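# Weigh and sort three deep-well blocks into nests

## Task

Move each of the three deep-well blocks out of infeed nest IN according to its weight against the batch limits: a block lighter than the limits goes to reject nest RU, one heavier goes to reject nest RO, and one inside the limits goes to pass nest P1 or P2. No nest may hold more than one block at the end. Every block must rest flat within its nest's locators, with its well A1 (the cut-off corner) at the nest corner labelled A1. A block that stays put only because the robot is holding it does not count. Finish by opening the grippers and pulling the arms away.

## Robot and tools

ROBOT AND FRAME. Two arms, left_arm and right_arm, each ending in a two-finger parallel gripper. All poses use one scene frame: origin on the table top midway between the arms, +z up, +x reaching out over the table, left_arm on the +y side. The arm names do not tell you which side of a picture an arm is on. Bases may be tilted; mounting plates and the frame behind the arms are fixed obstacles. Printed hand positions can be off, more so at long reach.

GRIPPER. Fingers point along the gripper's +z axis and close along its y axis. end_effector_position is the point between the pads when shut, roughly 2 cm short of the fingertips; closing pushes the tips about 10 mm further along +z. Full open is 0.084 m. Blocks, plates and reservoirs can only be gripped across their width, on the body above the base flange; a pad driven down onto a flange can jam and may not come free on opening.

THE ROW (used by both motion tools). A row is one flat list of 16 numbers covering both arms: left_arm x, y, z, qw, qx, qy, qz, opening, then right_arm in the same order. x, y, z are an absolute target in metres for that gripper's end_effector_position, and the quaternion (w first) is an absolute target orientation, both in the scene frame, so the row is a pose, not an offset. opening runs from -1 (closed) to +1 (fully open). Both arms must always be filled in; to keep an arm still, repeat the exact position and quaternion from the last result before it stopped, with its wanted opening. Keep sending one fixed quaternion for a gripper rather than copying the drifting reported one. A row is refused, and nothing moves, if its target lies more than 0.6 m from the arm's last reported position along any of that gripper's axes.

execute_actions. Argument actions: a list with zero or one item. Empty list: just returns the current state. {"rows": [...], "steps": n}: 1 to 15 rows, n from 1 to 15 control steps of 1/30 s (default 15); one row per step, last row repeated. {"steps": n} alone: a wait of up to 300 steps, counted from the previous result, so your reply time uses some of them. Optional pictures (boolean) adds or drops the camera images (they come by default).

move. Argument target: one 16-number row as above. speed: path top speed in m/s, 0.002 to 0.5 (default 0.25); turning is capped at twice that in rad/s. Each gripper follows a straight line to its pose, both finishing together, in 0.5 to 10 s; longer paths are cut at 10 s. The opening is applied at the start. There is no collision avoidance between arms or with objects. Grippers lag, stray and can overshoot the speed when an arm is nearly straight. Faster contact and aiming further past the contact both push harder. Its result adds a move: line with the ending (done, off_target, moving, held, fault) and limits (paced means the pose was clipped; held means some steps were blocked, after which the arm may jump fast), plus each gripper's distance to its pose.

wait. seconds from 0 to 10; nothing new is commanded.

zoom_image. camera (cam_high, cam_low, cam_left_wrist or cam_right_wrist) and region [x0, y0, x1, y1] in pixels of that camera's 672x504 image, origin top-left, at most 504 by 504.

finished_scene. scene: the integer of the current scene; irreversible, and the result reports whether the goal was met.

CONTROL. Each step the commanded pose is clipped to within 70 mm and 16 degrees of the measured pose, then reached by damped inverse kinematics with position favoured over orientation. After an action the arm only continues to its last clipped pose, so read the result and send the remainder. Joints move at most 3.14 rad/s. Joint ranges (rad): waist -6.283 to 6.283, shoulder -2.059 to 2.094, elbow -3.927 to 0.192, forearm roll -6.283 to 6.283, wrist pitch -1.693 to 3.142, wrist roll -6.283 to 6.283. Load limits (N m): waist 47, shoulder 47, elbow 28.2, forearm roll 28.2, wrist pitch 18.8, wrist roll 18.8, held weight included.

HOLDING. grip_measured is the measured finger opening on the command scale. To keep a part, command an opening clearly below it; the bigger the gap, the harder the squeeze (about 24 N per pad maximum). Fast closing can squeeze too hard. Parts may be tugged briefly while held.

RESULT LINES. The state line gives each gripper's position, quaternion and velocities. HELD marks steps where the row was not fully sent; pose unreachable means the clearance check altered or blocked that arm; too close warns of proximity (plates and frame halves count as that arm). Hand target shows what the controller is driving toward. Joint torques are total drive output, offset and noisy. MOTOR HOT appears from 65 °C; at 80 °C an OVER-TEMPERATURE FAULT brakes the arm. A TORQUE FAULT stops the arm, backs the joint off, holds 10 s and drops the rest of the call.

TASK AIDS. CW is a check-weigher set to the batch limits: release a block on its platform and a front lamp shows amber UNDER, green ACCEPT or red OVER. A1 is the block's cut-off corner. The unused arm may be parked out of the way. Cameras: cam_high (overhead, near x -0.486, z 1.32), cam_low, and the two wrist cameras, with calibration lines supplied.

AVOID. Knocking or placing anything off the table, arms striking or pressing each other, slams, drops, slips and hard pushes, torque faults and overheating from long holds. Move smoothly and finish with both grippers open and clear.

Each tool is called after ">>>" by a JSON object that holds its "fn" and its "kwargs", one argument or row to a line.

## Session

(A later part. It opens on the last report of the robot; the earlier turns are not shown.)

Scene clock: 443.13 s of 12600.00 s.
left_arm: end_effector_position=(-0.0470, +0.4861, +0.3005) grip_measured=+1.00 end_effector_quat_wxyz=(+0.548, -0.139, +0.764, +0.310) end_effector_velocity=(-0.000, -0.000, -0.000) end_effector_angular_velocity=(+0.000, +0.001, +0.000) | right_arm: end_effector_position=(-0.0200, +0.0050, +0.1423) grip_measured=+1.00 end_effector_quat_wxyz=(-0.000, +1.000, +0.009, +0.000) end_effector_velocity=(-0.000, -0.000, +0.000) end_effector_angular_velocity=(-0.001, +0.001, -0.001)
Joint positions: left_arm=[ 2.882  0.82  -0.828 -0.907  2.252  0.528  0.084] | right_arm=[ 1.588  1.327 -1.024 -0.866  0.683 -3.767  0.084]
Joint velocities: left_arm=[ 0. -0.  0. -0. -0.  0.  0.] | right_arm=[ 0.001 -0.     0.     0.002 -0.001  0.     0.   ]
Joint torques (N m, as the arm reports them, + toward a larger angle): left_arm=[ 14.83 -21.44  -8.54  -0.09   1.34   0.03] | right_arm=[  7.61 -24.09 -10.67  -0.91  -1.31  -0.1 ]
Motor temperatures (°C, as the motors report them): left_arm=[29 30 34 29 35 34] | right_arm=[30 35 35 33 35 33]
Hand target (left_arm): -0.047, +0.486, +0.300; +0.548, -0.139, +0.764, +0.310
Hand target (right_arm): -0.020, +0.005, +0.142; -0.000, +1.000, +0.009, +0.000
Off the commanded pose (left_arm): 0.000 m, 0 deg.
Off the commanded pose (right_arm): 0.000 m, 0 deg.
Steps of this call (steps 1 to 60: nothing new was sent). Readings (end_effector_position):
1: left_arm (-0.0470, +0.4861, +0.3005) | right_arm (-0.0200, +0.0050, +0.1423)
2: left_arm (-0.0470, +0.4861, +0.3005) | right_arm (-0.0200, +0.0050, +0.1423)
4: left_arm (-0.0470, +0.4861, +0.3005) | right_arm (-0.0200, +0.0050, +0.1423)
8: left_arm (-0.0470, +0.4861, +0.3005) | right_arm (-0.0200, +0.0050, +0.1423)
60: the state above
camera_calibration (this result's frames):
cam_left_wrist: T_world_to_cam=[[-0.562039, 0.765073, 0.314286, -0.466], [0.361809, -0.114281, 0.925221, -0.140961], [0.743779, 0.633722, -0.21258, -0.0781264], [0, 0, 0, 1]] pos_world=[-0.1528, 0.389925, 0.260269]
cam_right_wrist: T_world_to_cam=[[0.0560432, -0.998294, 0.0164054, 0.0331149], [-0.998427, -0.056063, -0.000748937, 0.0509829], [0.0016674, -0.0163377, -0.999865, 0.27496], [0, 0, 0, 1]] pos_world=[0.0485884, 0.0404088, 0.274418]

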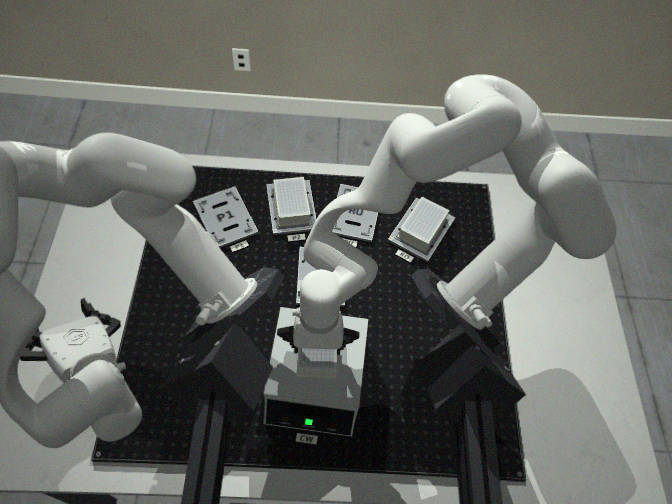

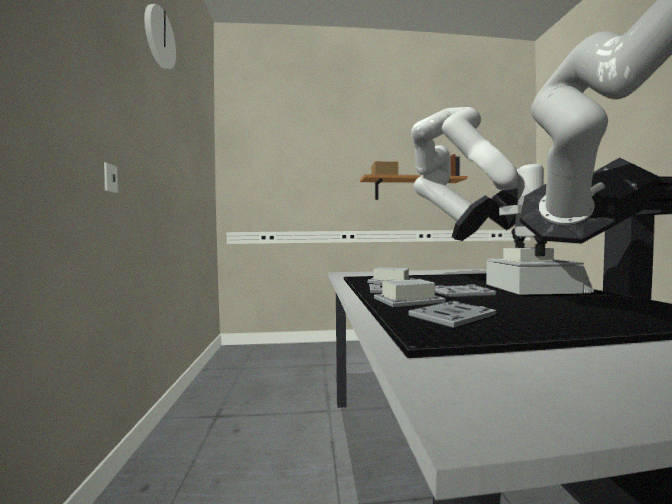

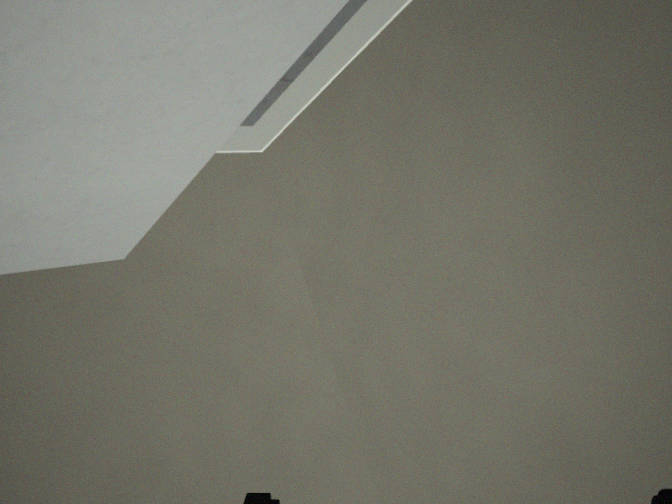

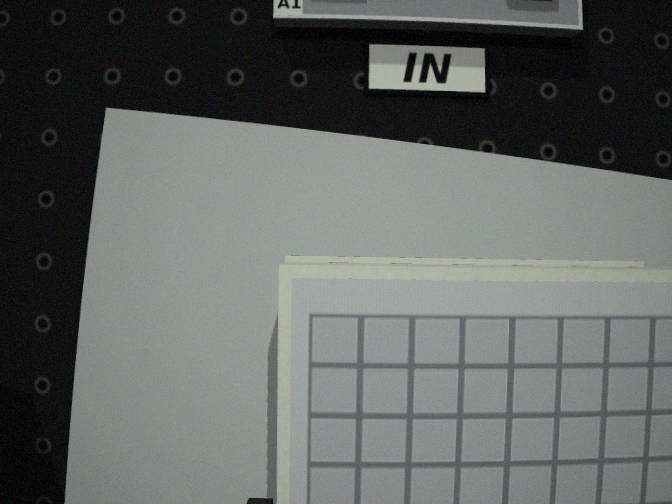

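P1. Approach carefully.

>>> {"fn": "move", "kwargs": {
  "target": [-0.047,0.4861,0.3005,0.548,-0.139,0.764,0.310,1,-0.02,0.005,0.1423,0,1,0.009,0,-0.2],
  "speed": 0.01
}}

>>> {"fn": "move", "kwargs": {
  "target": [-0.047,0.4861,0.3005,0.548,-0.139,0.764,0.310,1,-0.02,0.005,0.165,0,1,0.009,0,-0.2],
  "speed": 0.05
}}

>>> {"fn": "move", "kwargs": {
  "target": [-0.047,0.4861,0.3005,0.548,-0.139,0.764,0.310,1,0.3,0.05,0.16,0,0.99,0.13,0,-0.2],
  "speed": 0.15
}}

>>> {"fn": "move", "kwargs": {
  "target": [-0.047,0.4861,0.3005,0.548,-0.139,0.764,0.310,1,0.39,0.2,0.134,0,0.966,0.259,0,-0.2],
  "speed": 0.1
}}

Scene clock: 456.27 s of 12600.00 s.
left_arm: end_effector_position=(-0.0470, +0.4861, +0.3005) grip_measured=+1.00 end_effector_quat_wxyz=(+0.548, -0.139, +0.764, +0.310) end_effector_velocity=(-0.000, +0.000, -0.000) end_effector_angular_velocity=(+0.000, +0.001, +0.000) | right_arm: end_effector_position=(-0.0200, +0.0051, +0.1424) grip_measured=+0.96 end_effector_quat_wxyz=(-0.000, +1.000, +0.009, -0.000) end_effector_velocity=(-0.000, +0.000, +0.000) end_effector_angular_velocity=(+0.001, -0.000, +0.001)
Joint positions: left_arm=[ 2.882  0.82  -0.828 -0.907  2.252  0.528  0.084] | right_arm=[ 1.588  1.326 -1.024 -0.866  0.683 -3.767  0.083]
Joint velocities: left_arm=[ 0.     0.    -0.    -0.001 -0.001  0.    -0.   ] | right_arm=[ 0.001  0.     0.    -0.001 -0.     0.    -0.   ]
Joint torques (N m, as the arm reports them, + toward a larger angle): left_arm=[ 14.57 -21.6   -8.5   -0.04   1.23  -0.05] | right_arm=[  6.46 -24.18 -10.54  -1.17  -1.09   0.23]
Motor temperatures (°C, as the motors report them): left_arm=[29 30 34 29 35 34] | right_arm=[29 35 36 33 35 33]
Hand target (left_arm): -0.047, +0.486, +0.301; +0.548, -0.139, +0.764, +0.310
Hand target (right_arm): -0.020, +0.005, +0.142; +0.000, +1.000, +0.009, +0.000
Off the commanded pose (left_arm): 0.000 m, 0 deg.
Off the commanded pose (right_arm): 0.000 m, 0 deg.
After step 90, 9.43 s passed at rest.
move: done
camera_calibration (this result's frames):
cam_left_wrist: T_world_to_cam=[[-0.562039, 0.765073, 0.314286, -0.466], [0.361809, -0.114281, 0.925221, -0.140961], [0.743778, 0.633722, -0.21258, -0.0781265], [0, 0, 0, 1]] pos_world=[-0.1528, 0.389925, 0.260269]
cam_right_wrist: T_world_to_cam=[[0.0559697, -0.9983, 0.0162329, 0.0332183], [-0.998431, -0.0559887, -0.000714108, 0.0509906], [0.00162175, -0.0161675, -0.999868, 0.275018], [0, 0, 0, 1]] pos_world=[0.0486053, 0.0404631, 0.274479]

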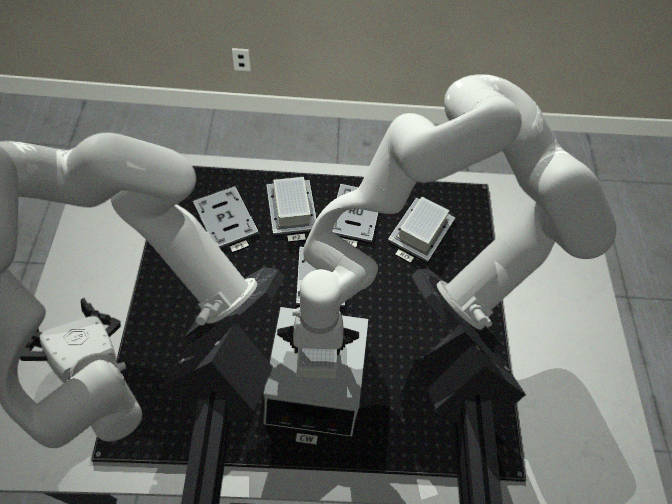

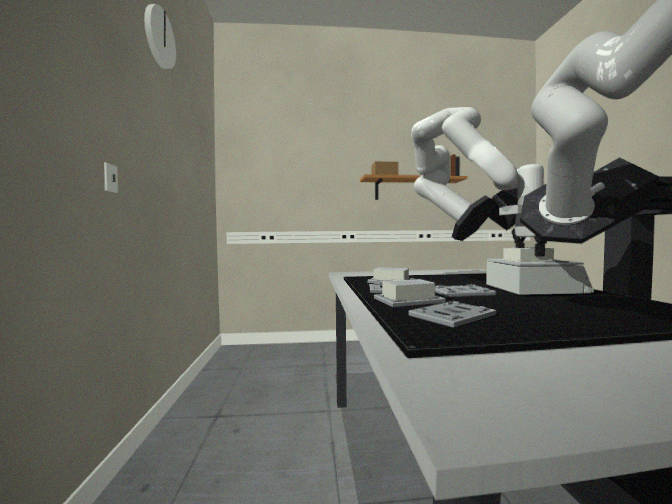

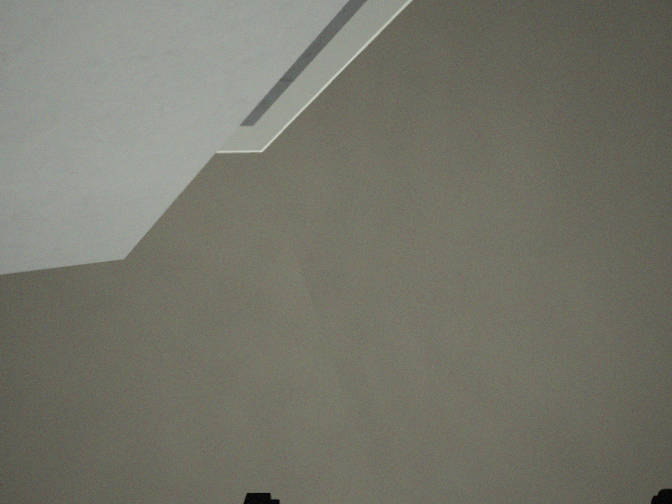

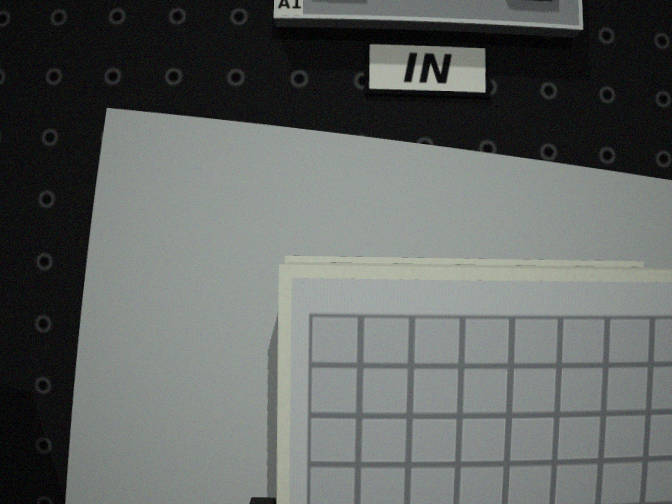

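Scene clock: 457.13 s of 12600.00 s.
left_arm: end_effector_position=(-0.0470, +0.4861, +0.3005) grip_measured=+1.00 end_effector_quat_wxyz=(+0.548, -0.139, +0.764, +0.310) end_effector_velocity=(+0.000, -0.000, -0.000) end_effector_angular_velocity=(-0.002, -0.000, -0.001) | right_arm: end_effector_position=(-0.0201, +0.0048, +0.1648) grip_measured=+0.96 end_effector_quat_wxyz=(+0.000, +1.000, +0.009, -0.000) end_effector_velocity=(+0.001, -0.001, +0.001) end_effector_angular_velocity=(-0.005, -0.003, -0.000)
Joint positions: left_arm=[ 2.882  0.82  -0.828 -0.907  2.252  0.528  0.084] | right_arm=[ 1.639  1.272 -1.005 -0.774  0.697 -3.823  0.083]
Joint velocities: left_arm=[-0.002 -0.     0.     0.    -0.001 -0.     0.   ] | right_arm=[ 0.002 -0.004  0.001  0.008  0.007 -0.006  0.   ]
Joint torques (N m, as the arm reports them, + toward a larger angle): left_arm=[ 15.05 -21.9   -8.62  -0.33   1.27  -0.02] | right_arm=[  6.49 -23.96 -11.81  -0.58  -1.17  -0.12]
Motor temperatures (°C, as the motors report them): left_arm=[29 30 34 29 35 34] | right_arm=[29 35 36 33 35 33]
Hand target (left_arm): -0.047, +0.486, +0.301; +0.548, -0.139, +0.764, +0.310
Hand target (right_arm): -0.020, +0.005, +0.165; +0.000, +1.000, +0.009, -0.000
Off the commanded pose (left_arm): 0.000 m, 0 deg.
Off the commanded pose (right_arm): 0.000 m, 0 deg.
move: done
camera_calibration (this result's frames):
cam_left_wrist: T_world_to_cam=[[-0.562039, 0.765073, 0.314286, -0.466], [0.361809, -0.114281, 0.925221, -0.140961], [0.743779, 0.633722, -0.21258, -0.0781263], [0, 0, 0, 1]] pos_world=[-0.1528, 0.389925, 0.260269]
cam_right_wrist: T_world_to_cam=[[0.0562315, -0.998277, 0.016753, 0.0324967], [-0.998417, -0.0562494, -0.000603694, 0.0509002], [0.001545, -0.0166925, -0.999859, 0.297404], [0, 0, 0, 1]] pos_world=[0.0485327, 0.0402682, 0.296848]

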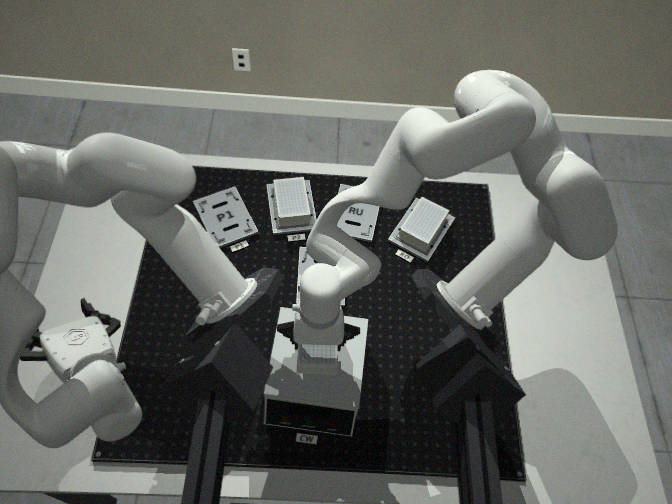

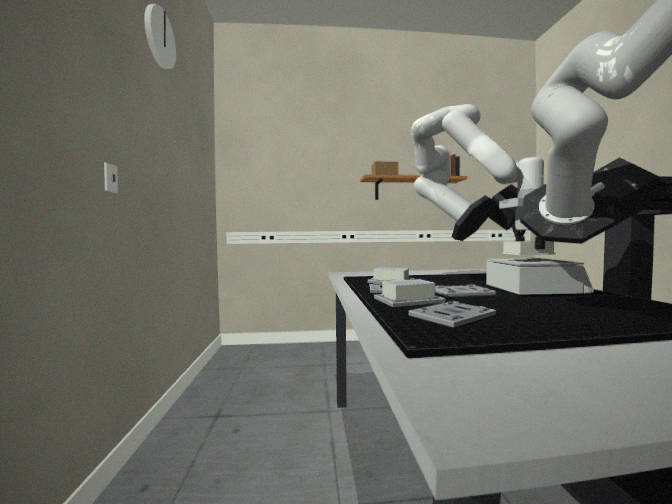

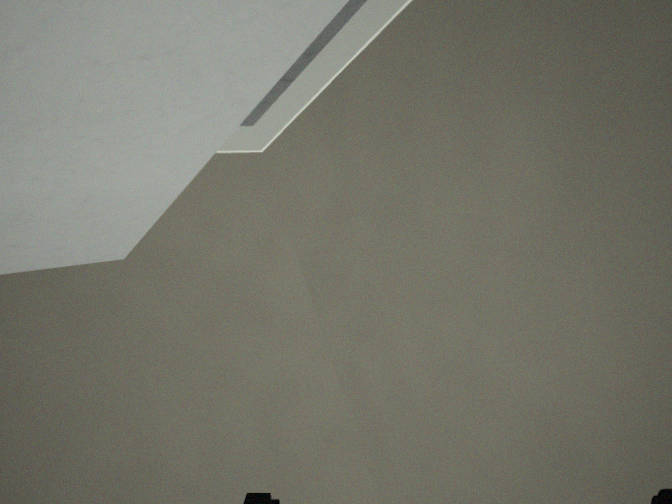

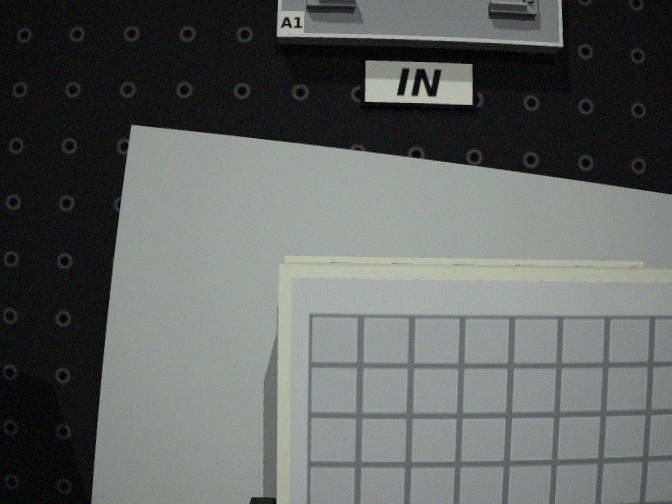

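Scene clock: 459.77 s of 12600.00 s.
left_arm: end_effector_position=(-0.0470, +0.4861, +0.3005) grip_measured=+1.00 end_effector_quat_wxyz=(+0.548, -0.139, +0.764, +0.310) end_effector_velocity=(-0.000, -0.000, +0.000) end_effector_angular_velocity=(+0.001, -0.000, +0.000) | right_arm: end_effector_position=(+0.3002, +0.0487, +0.1594) grip_measured=+0.96 end_effector_quat_wxyz=(+0.001, +0.992, +0.130, +0.000) end_effector_velocity=(+0.005, +0.001, +0.000) end_effector_angular_velocity=(-0.002, +0.002, -0.002)
Joint positions: left_arm=[ 2.882  0.82  -0.828 -0.907  2.252  0.528  0.084] | right_arm=[ 0.965  0.943 -1.168 -1.129  0.987 -4.562  0.083]
Joint velocities: left_arm=[ 0.002  0.    -0.     0.001  0.001 -0.     0.   ] | right_arm=[-0.005  0.001 -0.013  0.006  0.005 -0.013 -0.   ]
Joint torques (N m, as the arm reports them, + toward a larger angle): left_arm=[ 14.91 -21.78  -8.47  -0.15   1.16   0.04] | right_arm=[ 15.24 -20.04  -8.63  -0.45  -1.34  -0.19]
Motor temperatures (°C, as the motors report them): left_arm=[29 30 34 29 35 34] | right_arm=[29 35 36 33 35 33]
Hand target (left_arm): -0.047, +0.486, +0.300; +0.548, -0.139, +0.764, +0.310
Hand target (right_arm): +0.301, +0.049, +0.160; +0.001, +0.992, +0.130, +0.000
Off the commanded pose (left_arm): 0.000 m, 0 deg.
Off the commanded pose (right_arm): 0.001 m, 0 deg.
move: done
camera_calibration (this result's frames):
cam_left_wrist: T_world_to_cam=[[-0.562039, 0.765073, 0.314286, -0.466], [0.361809, -0.114281, 0.925221, -0.140961], [0.743778, 0.633722, -0.21258, -0.0781265], [0, 0, 0, 1]] pos_world=[-0.1528, 0.389925, 0.260269]
cam_right_wrist: T_world_to_cam=[[0.294047, -0.955607, 0.0187663, -0.0154126], [-0.955768, -0.294119, -0.00112903, 0.371998], [0.00659845, -0.0176043, -0.999823, 0.290852], [0, 0, 0, 1]] pos_world=[0.358157, 0.0998037, 0.29151]

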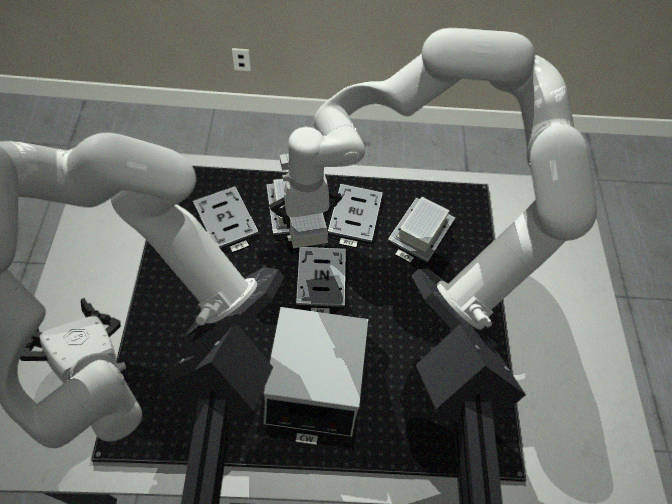

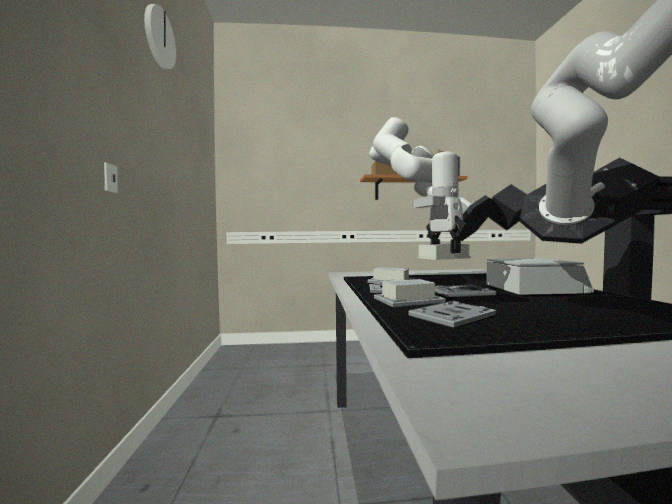

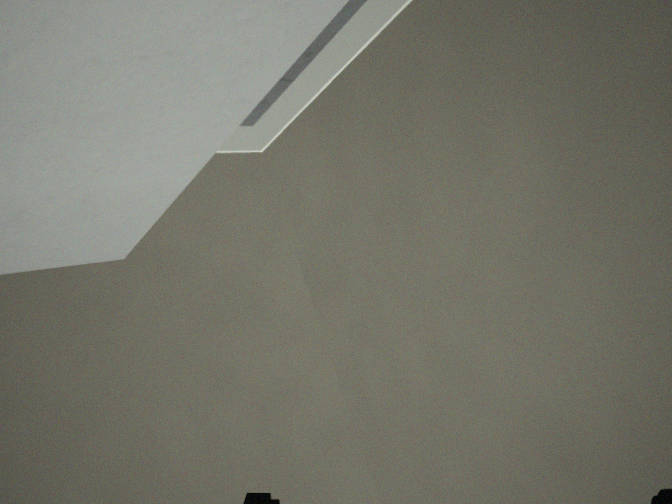

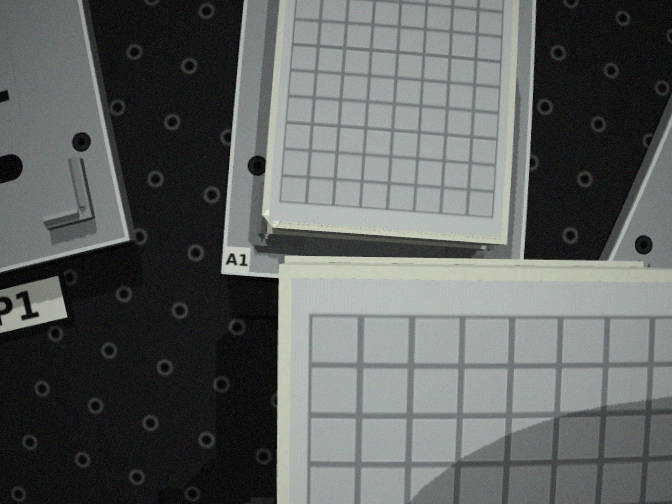

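Scene clock: 462.10 s of 12600.00 s.
left_arm: end_effector_position=(-0.0470, +0.4861, +0.3005) grip_measured=+1.00 end_effector_quat_wxyz=(+0.548, -0.139, +0.764, +0.310) end_effector_velocity=(+0.000, -0.000, -0.001) end_effector_angular_velocity=(-0.002, +0.001, -0.002) | right_arm: end_effector_position=(+0.3900, +0.1992, +0.1342) grip_measured=+0.96 end_effector_quat_wxyz=(-0.000, +0.966, +0.259, -0.000) end_effector_velocity=(+0.001, +0.002, +0.000) end_effector_angular_velocity=(-0.012, +0.004, +0.002)
Joint positions: left_arm=[ 2.882  0.82  -0.828 -0.907  2.252  0.528  0.084] | right_arm=[ 0.941  1.514 -2.146 -0.959  1.183 -5.229  0.083]
Joint velocities: left_arm=[-0.002 -0.    -0.    -0.    -0.002  0.     0.   ] | right_arm=[ 0.004  0.029 -0.052  0.015  0.027 -0.023 -0.   ]
Joint torques (N m, as the arm reports them, + toward a larger angle): left_arm=[ 14.55 -21.48  -8.58  -0.33   1.24  -0.02] | right_arm=[ 20.28 -26.69 -10.62  -0.43  -1.2   -0.02]
Motor temperatures (°C, as the motors report them): left_arm=[29 30 34 29 35 34] | right_arm=[30 36 36 33 35 33]
Hand target (left_arm): -0.047, +0.486, +0.301; +0.548, -0.139, +0.764, +0.310
Hand target (right_arm): +0.390, +0.199, +0.134; +0.000, +0.966, +0.259, -0.000
Off the commanded pose (left_arm): 0.000 m, 0 deg.
Off the commanded pose (right_arm): 0.001 m, 0 deg.
move: done
camera_calibration (this result's frames):
cam_left_wrist: T_world_to_cam=[[-0.562039, 0.765073, 0.314286, -0.466], [0.361809, -0.114281, 0.925221, -0.140961], [0.743778, 0.633722, -0.21258, -0.0781265], [0, 0, 0, 1]] pos_world=[-0.1528, 0.389925, 0.260269]
cam_right_wrist: T_world_to_cam=[[0.532357, -0.846374, 0.015699, -0.0117541], [-0.846472, -0.532432, -0.000718865, 0.506821], [0.00896707, -0.0129061, -0.999877, 0.265838], [0, 0, 0, 1]] pos_world=[0.432883, 0.26333, 0.266354]

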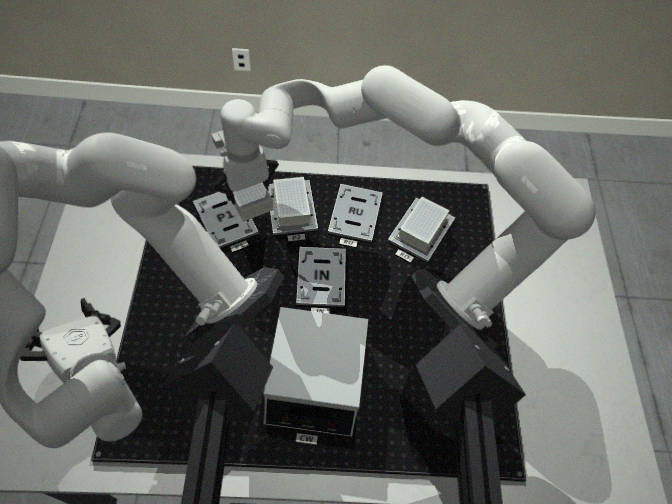

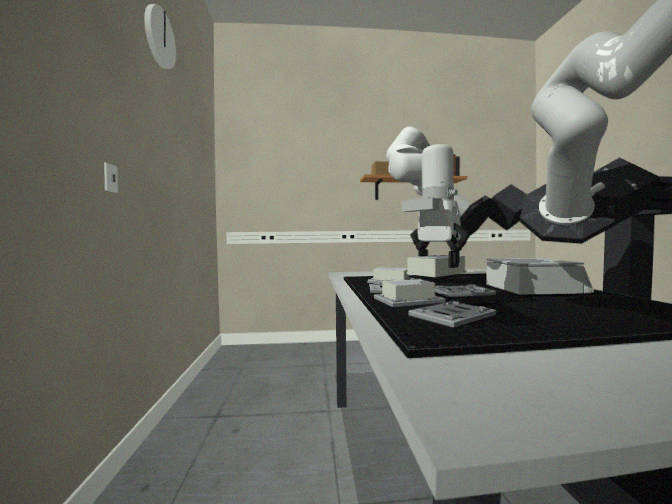

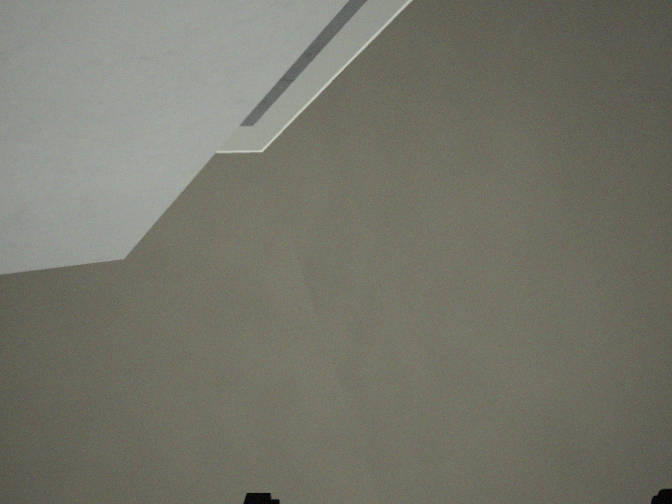

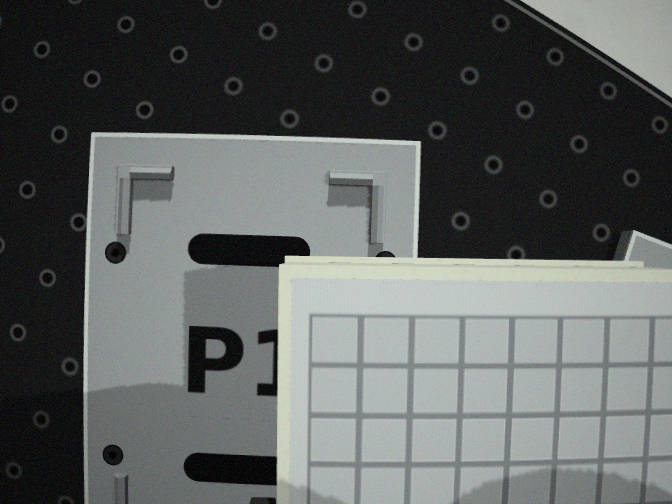

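>>> {"fn": "move", "kwargs": {
  "target": [-0.047,0.4861,0.3005,0.548,-0.139,0.764,0.310,1,0.2165,0.002,0.134,0,1,0.009,0,-0.2],
  "speed": 0.1
}}

>>> {"fn": "move", "kwargs": {
  "target": [-0.047,0.4861,0.3005,0.548,-0.139,0.764,0.310,1,0.2165,0.002,0.064,0,1,0.009,0,-0.2],
  "speed": 0.03
}}

>>> {"fn": "wait", "kwargs": {
  "seconds": 0.5
}}

Scene clock: 484.47 s of 12600.00 s.
left_arm: end_effector_position=(-0.0470, +0.4861, +0.3005) grip_measured=+1.00 end_effector_quat_wxyz=(+0.548, -0.139, +0.764, +0.310) end_effector_velocity=(+0.000, -0.000, -0.000) end_effector_angular_velocity=(-0.000, +0.000, -0.000) | right_arm: end_effector_position=(+0.2167, +0.0033, +0.1339) grip_measured=+0.96 end_effector_quat_wxyz=(-0.001, +1.000, +0.009, +0.001) end_effector_velocity=(-0.002, -0.003, -0.001) end_effector_angular_velocity=(-0.001, -0.001, -0.006)
Joint positions: left_arm=[ 2.882  0.82  -0.828 -0.907  2.252  0.528  0.084] | right_arm=[ 0.994  0.944 -0.943 -1.256  0.903 -4.058  0.083]
Joint velocities: left_arm=[-0.    -0.     0.     0.    -0.001  0.     0.   ] | right_arm=[-0.    -0.004  0.011 -0.006 -0.001  0.015  0.   ]
Joint torques (N m, as the arm reports them, + toward a larger angle): left_arm=[ 14.47 -21.49  -8.79  -0.19   1.25   0.08] | right_arm=[ 12.77 -17.68  -7.45  -0.78  -1.39  -0.55]
Motor temperatures (°C, as the motors report them): left_arm=[29 30 34 29 35 34] | right_arm=[31 36 36 33 35 33]
Hand target (left_arm): -0.047, +0.486, +0.301; +0.548, -0.139, +0.764, +0.310
Hand target (right_arm): +0.216, +0.003, +0.134; -0.001, +1.000, +0.009, +0.001
Off the commanded pose (left_arm): 0.000 m, 0 deg.
Off the commanded pose (right_arm): 0.001 m, 0 deg.
After step 90, 16.27 s passed at rest.
move: done
camera_calibration (this result's frames):
cam_left_wrist: T_world_to_cam=[[-0.562039, 0.765073, 0.314286, -0.466], [0.361809, -0.114281, 0.925221, -0.140961], [0.743779, 0.633722, -0.21258, -0.0781266], [0, 0, 0, 1]] pos_world=[-0.1528, 0.389925, 0.260269]
cam_right_wrist: T_world_to_cam=[[0.0566009, -0.998284, 0.0150115, 0.0183766], [-0.998393, -0.0566348, -0.00184279, 0.287359], [0.0026898, -0.0148831, -0.999886, 0.265894], [0, 0, 0, 1]] pos_world=[0.285142, 0.0385769, 0.266117]

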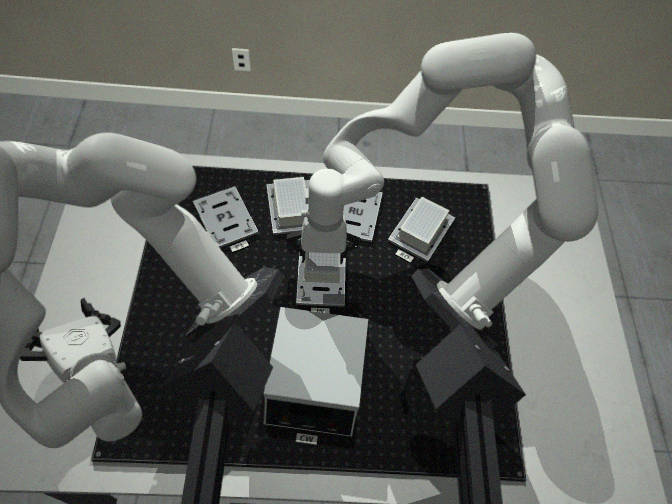

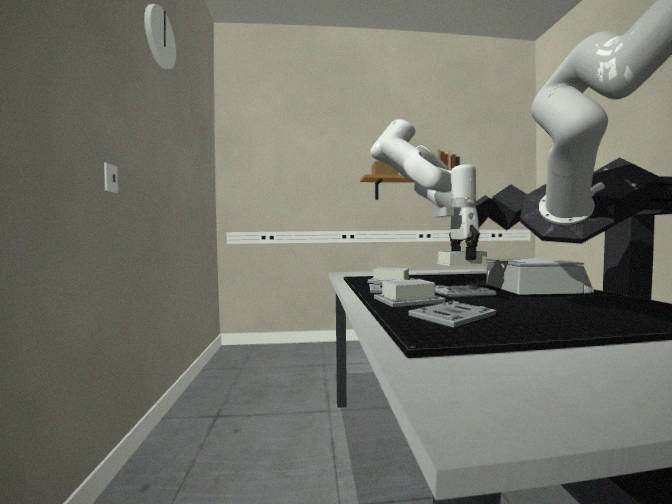

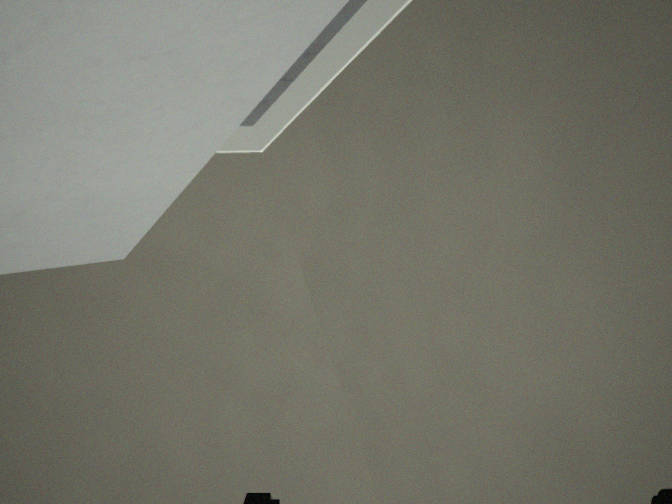

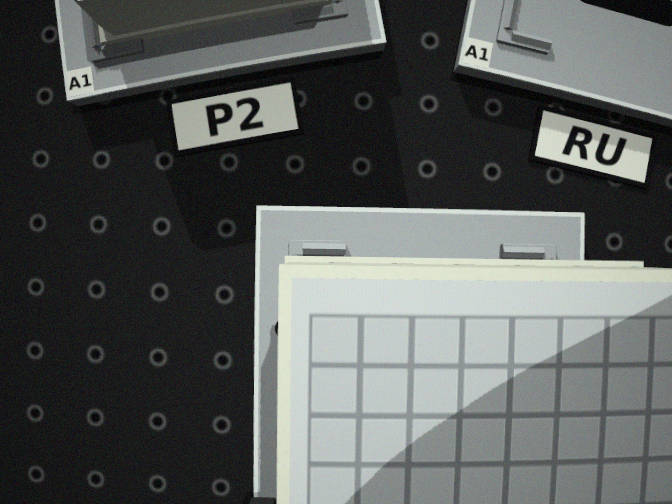

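Scene clock: 487.17 s of 12600.00 s.
left_arm: end_effector_position=(-0.0470, +0.4861, +0.3005) grip_measured=+1.00 end_effector_quat_wxyz=(+0.548, -0.139, +0.764, +0.310) end_effector_velocity=(+0.000, +0.000, +0.000) end_effector_angular_velocity=(-0.000, -0.000, -0.000) | right_arm: end_effector_position=(+0.2167, +0.0020, +0.0640) grip_measured=+0.96 end_effector_quat_wxyz=(+0.000, +1.000, +0.009, +0.000) end_effector_velocity=(+0.001, +0.000, -0.001) end_effector_angular_velocity=(-0.001, -0.003, -0.002)
Joint positions: left_arm=[ 2.882  0.82  -0.828 -0.907  2.252  0.528  0.084] | right_arm=[ 0.829  1.087 -1.021 -1.47   0.896 -3.976  0.083]
Joint velocities: left_arm=[-0. -0. -0.  0.  0. -0.  0.] | right_arm=[-0.003  0.003 -0.003 -0.005  0.002  0.003  0.   ]
Joint torques (N m, as the arm reports them, + toward a larger angle): left_arm=[ 14.8  -21.48  -8.75  -0.08   1.17   0.1 ] | right_arm=[ 13.43 -17.41  -4.74  -1.05  -1.16  -0.24]
Motor temperatures (°C, as the motors report them): left_arm=[29 30 34 29 35 34] | right_arm=[30 36 36 33 35 33]
Hand target (left_arm): -0.047, +0.486, +0.300; +0.548, -0.139, +0.764, +0.310
Hand target (right_arm): +0.217, +0.002, +0.064; +0.000, +1.000, +0.009, +0.000
Off the commanded pose (left_arm): 0.000 m, 0 deg.
Off the commanded pose (right_arm): 0.000 m, 0 deg.
move: done
camera_calibration (this result's frames):
cam_left_wrist: T_world_to_cam=[[-0.562039, 0.765073, 0.314286, -0.466], [0.361809, -0.114281, 0.925221, -0.140961], [0.743779, 0.633722, -0.21258, -0.0781265], [0, 0, 0, 1]] pos_world=[-0.1528, 0.389925, 0.260269]
cam_right_wrist: T_world_to_cam=[[0.0559157, -0.9983, 0.016447, 0.0181769], [-0.998433, -0.0559434, -0.0012328, 0.287121], [0.0021508, -0.0163523, -0.999864, 0.196136], [0, 0, 0, 1]] pos_world=[0.285233, 0.0374158, 0.196164]

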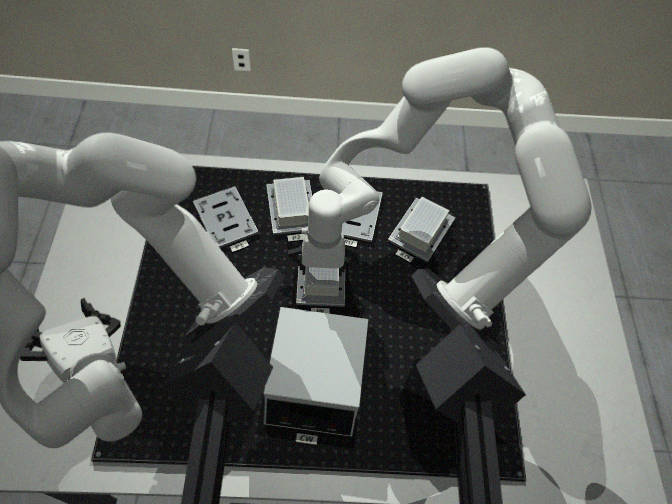

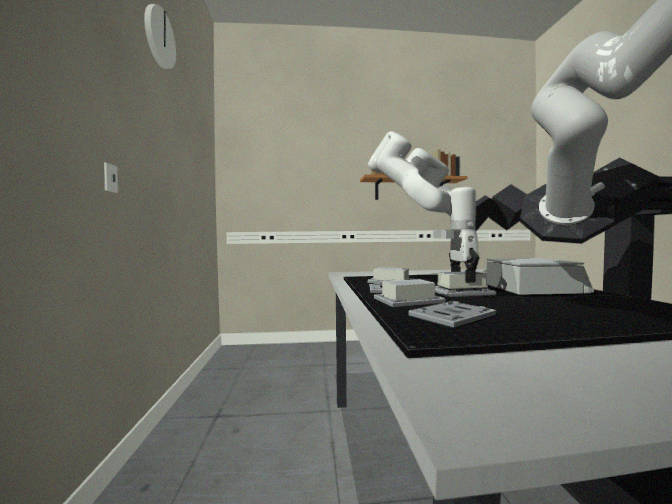

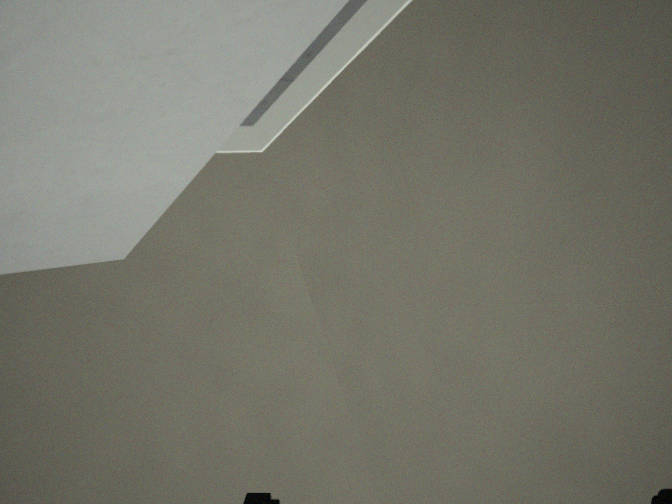

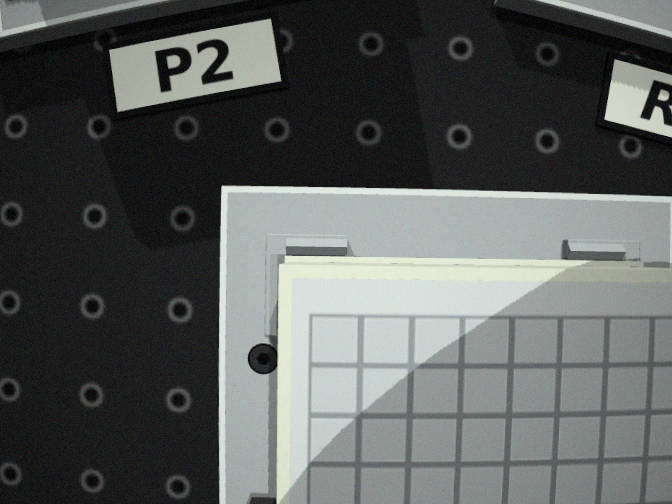

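Scene clock: 487.67 s of 12600.00 s.
left_arm: end_effector_position=(-0.0470, +0.4861, +0.3005) grip_measured=+1.00 end_effector_quat_wxyz=(+0.548, -0.139, +0.764, +0.310) end_effector_velocity=(-0.000, +0.000, -0.000) end_effector_angular_velocity=(-0.001, -0.000, -0.000) | right_arm: end_effector_position=(+0.2167, +0.0020, +0.0638) grip_measured=+0.96 end_effector_quat_wxyz=(+0.000, +1.000, +0.009, +0.000) end_effector_velocity=(-0.000, -0.000, +0.000) end_effector_angular_velocity=(-0.000, +0.001, -0.000)
Joint positions: left_arm=[ 2.882  0.82  -0.828 -0.907  2.252  0.528  0.084] | right_arm=[ 0.829  1.088 -1.021 -1.47   0.896 -3.976  0.083]
Joint velocities: left_arm=[-0.    -0.    -0.    -0.    -0.    -0.001  0.   ] | right_arm=[ 0.     0.    -0.     0.001 -0.001 -0.001  0.   ]
Joint torques (N m, as the arm reports them, + toward a larger angle): left_arm=[ 14.66 -21.37  -8.62  -0.02   1.17   0.01] | right_arm=[ 13.61 -16.69  -3.99  -0.59  -1.52  -0.06]
Motor temperatures (°C, as the motors report them): left_arm=[29 30 34 29 35 34] | right_arm=[30 36 36 33 35 33]
Hand target (left_arm): -0.047, +0.486, +0.300; +0.548, -0.139, +0.764, +0.310
Hand target (right_arm): +0.217, +0.002, +0.064; +0.000, +1.000, +0.009, +0.000
Off the commanded pose (left_arm): 0.000 m, 0 deg.
Off the commanded pose (right_arm): 0.000 m, 0 deg.
Steps of this call (steps 1 to 15: nothing new was sent). Readings (end_effector_position):
1: left_arm (-0.0470, +0.4861, +0.3005) | right_arm (+0.2167, +0.0020, +0.0640)
2: left_arm (-0.0470, +0.4861, +0.3005) | right_arm (+0.2167, +0.0020, +0.0639)
4: left_arm (-0.0470, +0.4861, +0.3005) | right_arm (+0.2167, +0.0020, +0.0639)
8: left_arm (-0.0470, +0.4861, +0.3005) | right_arm (+0.2167, +0.0020, +0.0639)
15: the state above
camera_calibration (this result's frames):
cam_left_wrist: T_world_to_cam=[[-0.562039, 0.765073, 0.314286, -0.466], [0.361809, -0.114281, 0.925221, -0.140961], [0.743778, 0.633722, -0.21258, -0.0781265], [0, 0, 0, 1]] pos_world=[-0.1528, 0.389925, 0.260269]
cam_right_wrist: T_world_to_cam=[[0.0559618, -0.998296, 0.0165093, 0.0181375], [-0.998431, -0.055989, -0.00118996, 0.287082], [0.00211227, -0.0164168, -0.999863, 0.195965], [0, 0, 0, 1]] pos_world=[0.285202, 0.0373972, 0.195981]

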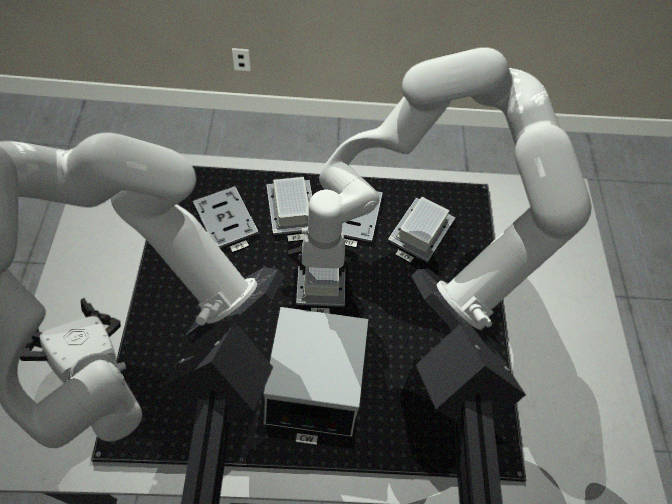

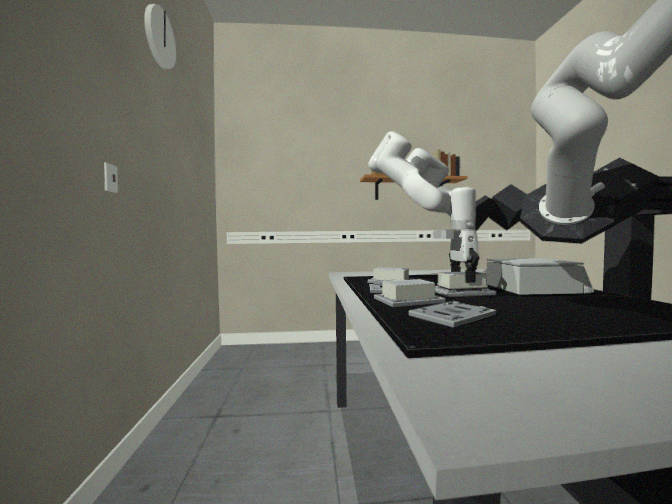

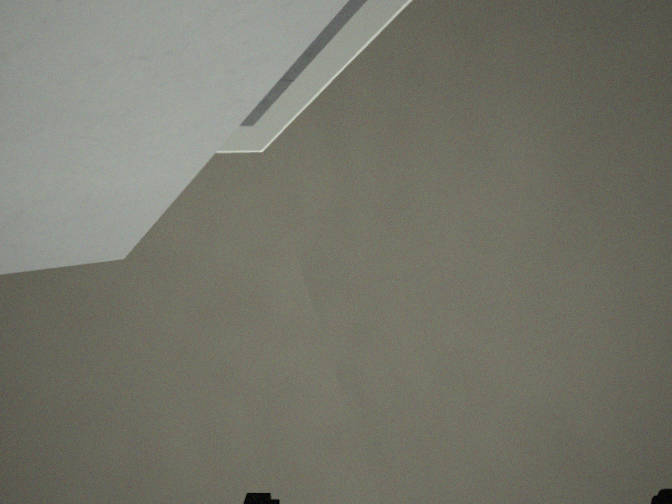

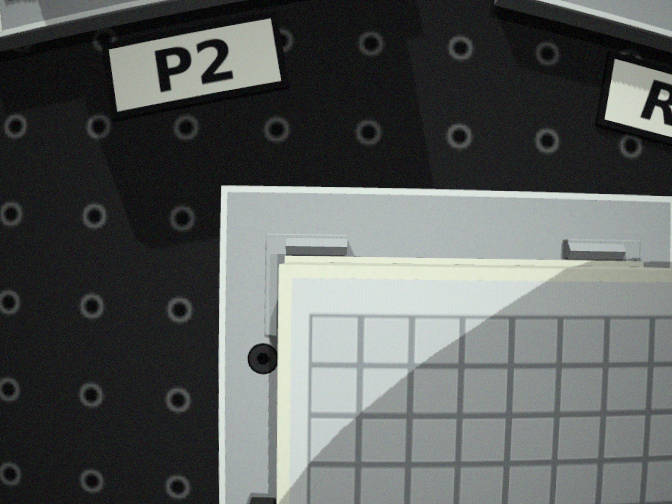

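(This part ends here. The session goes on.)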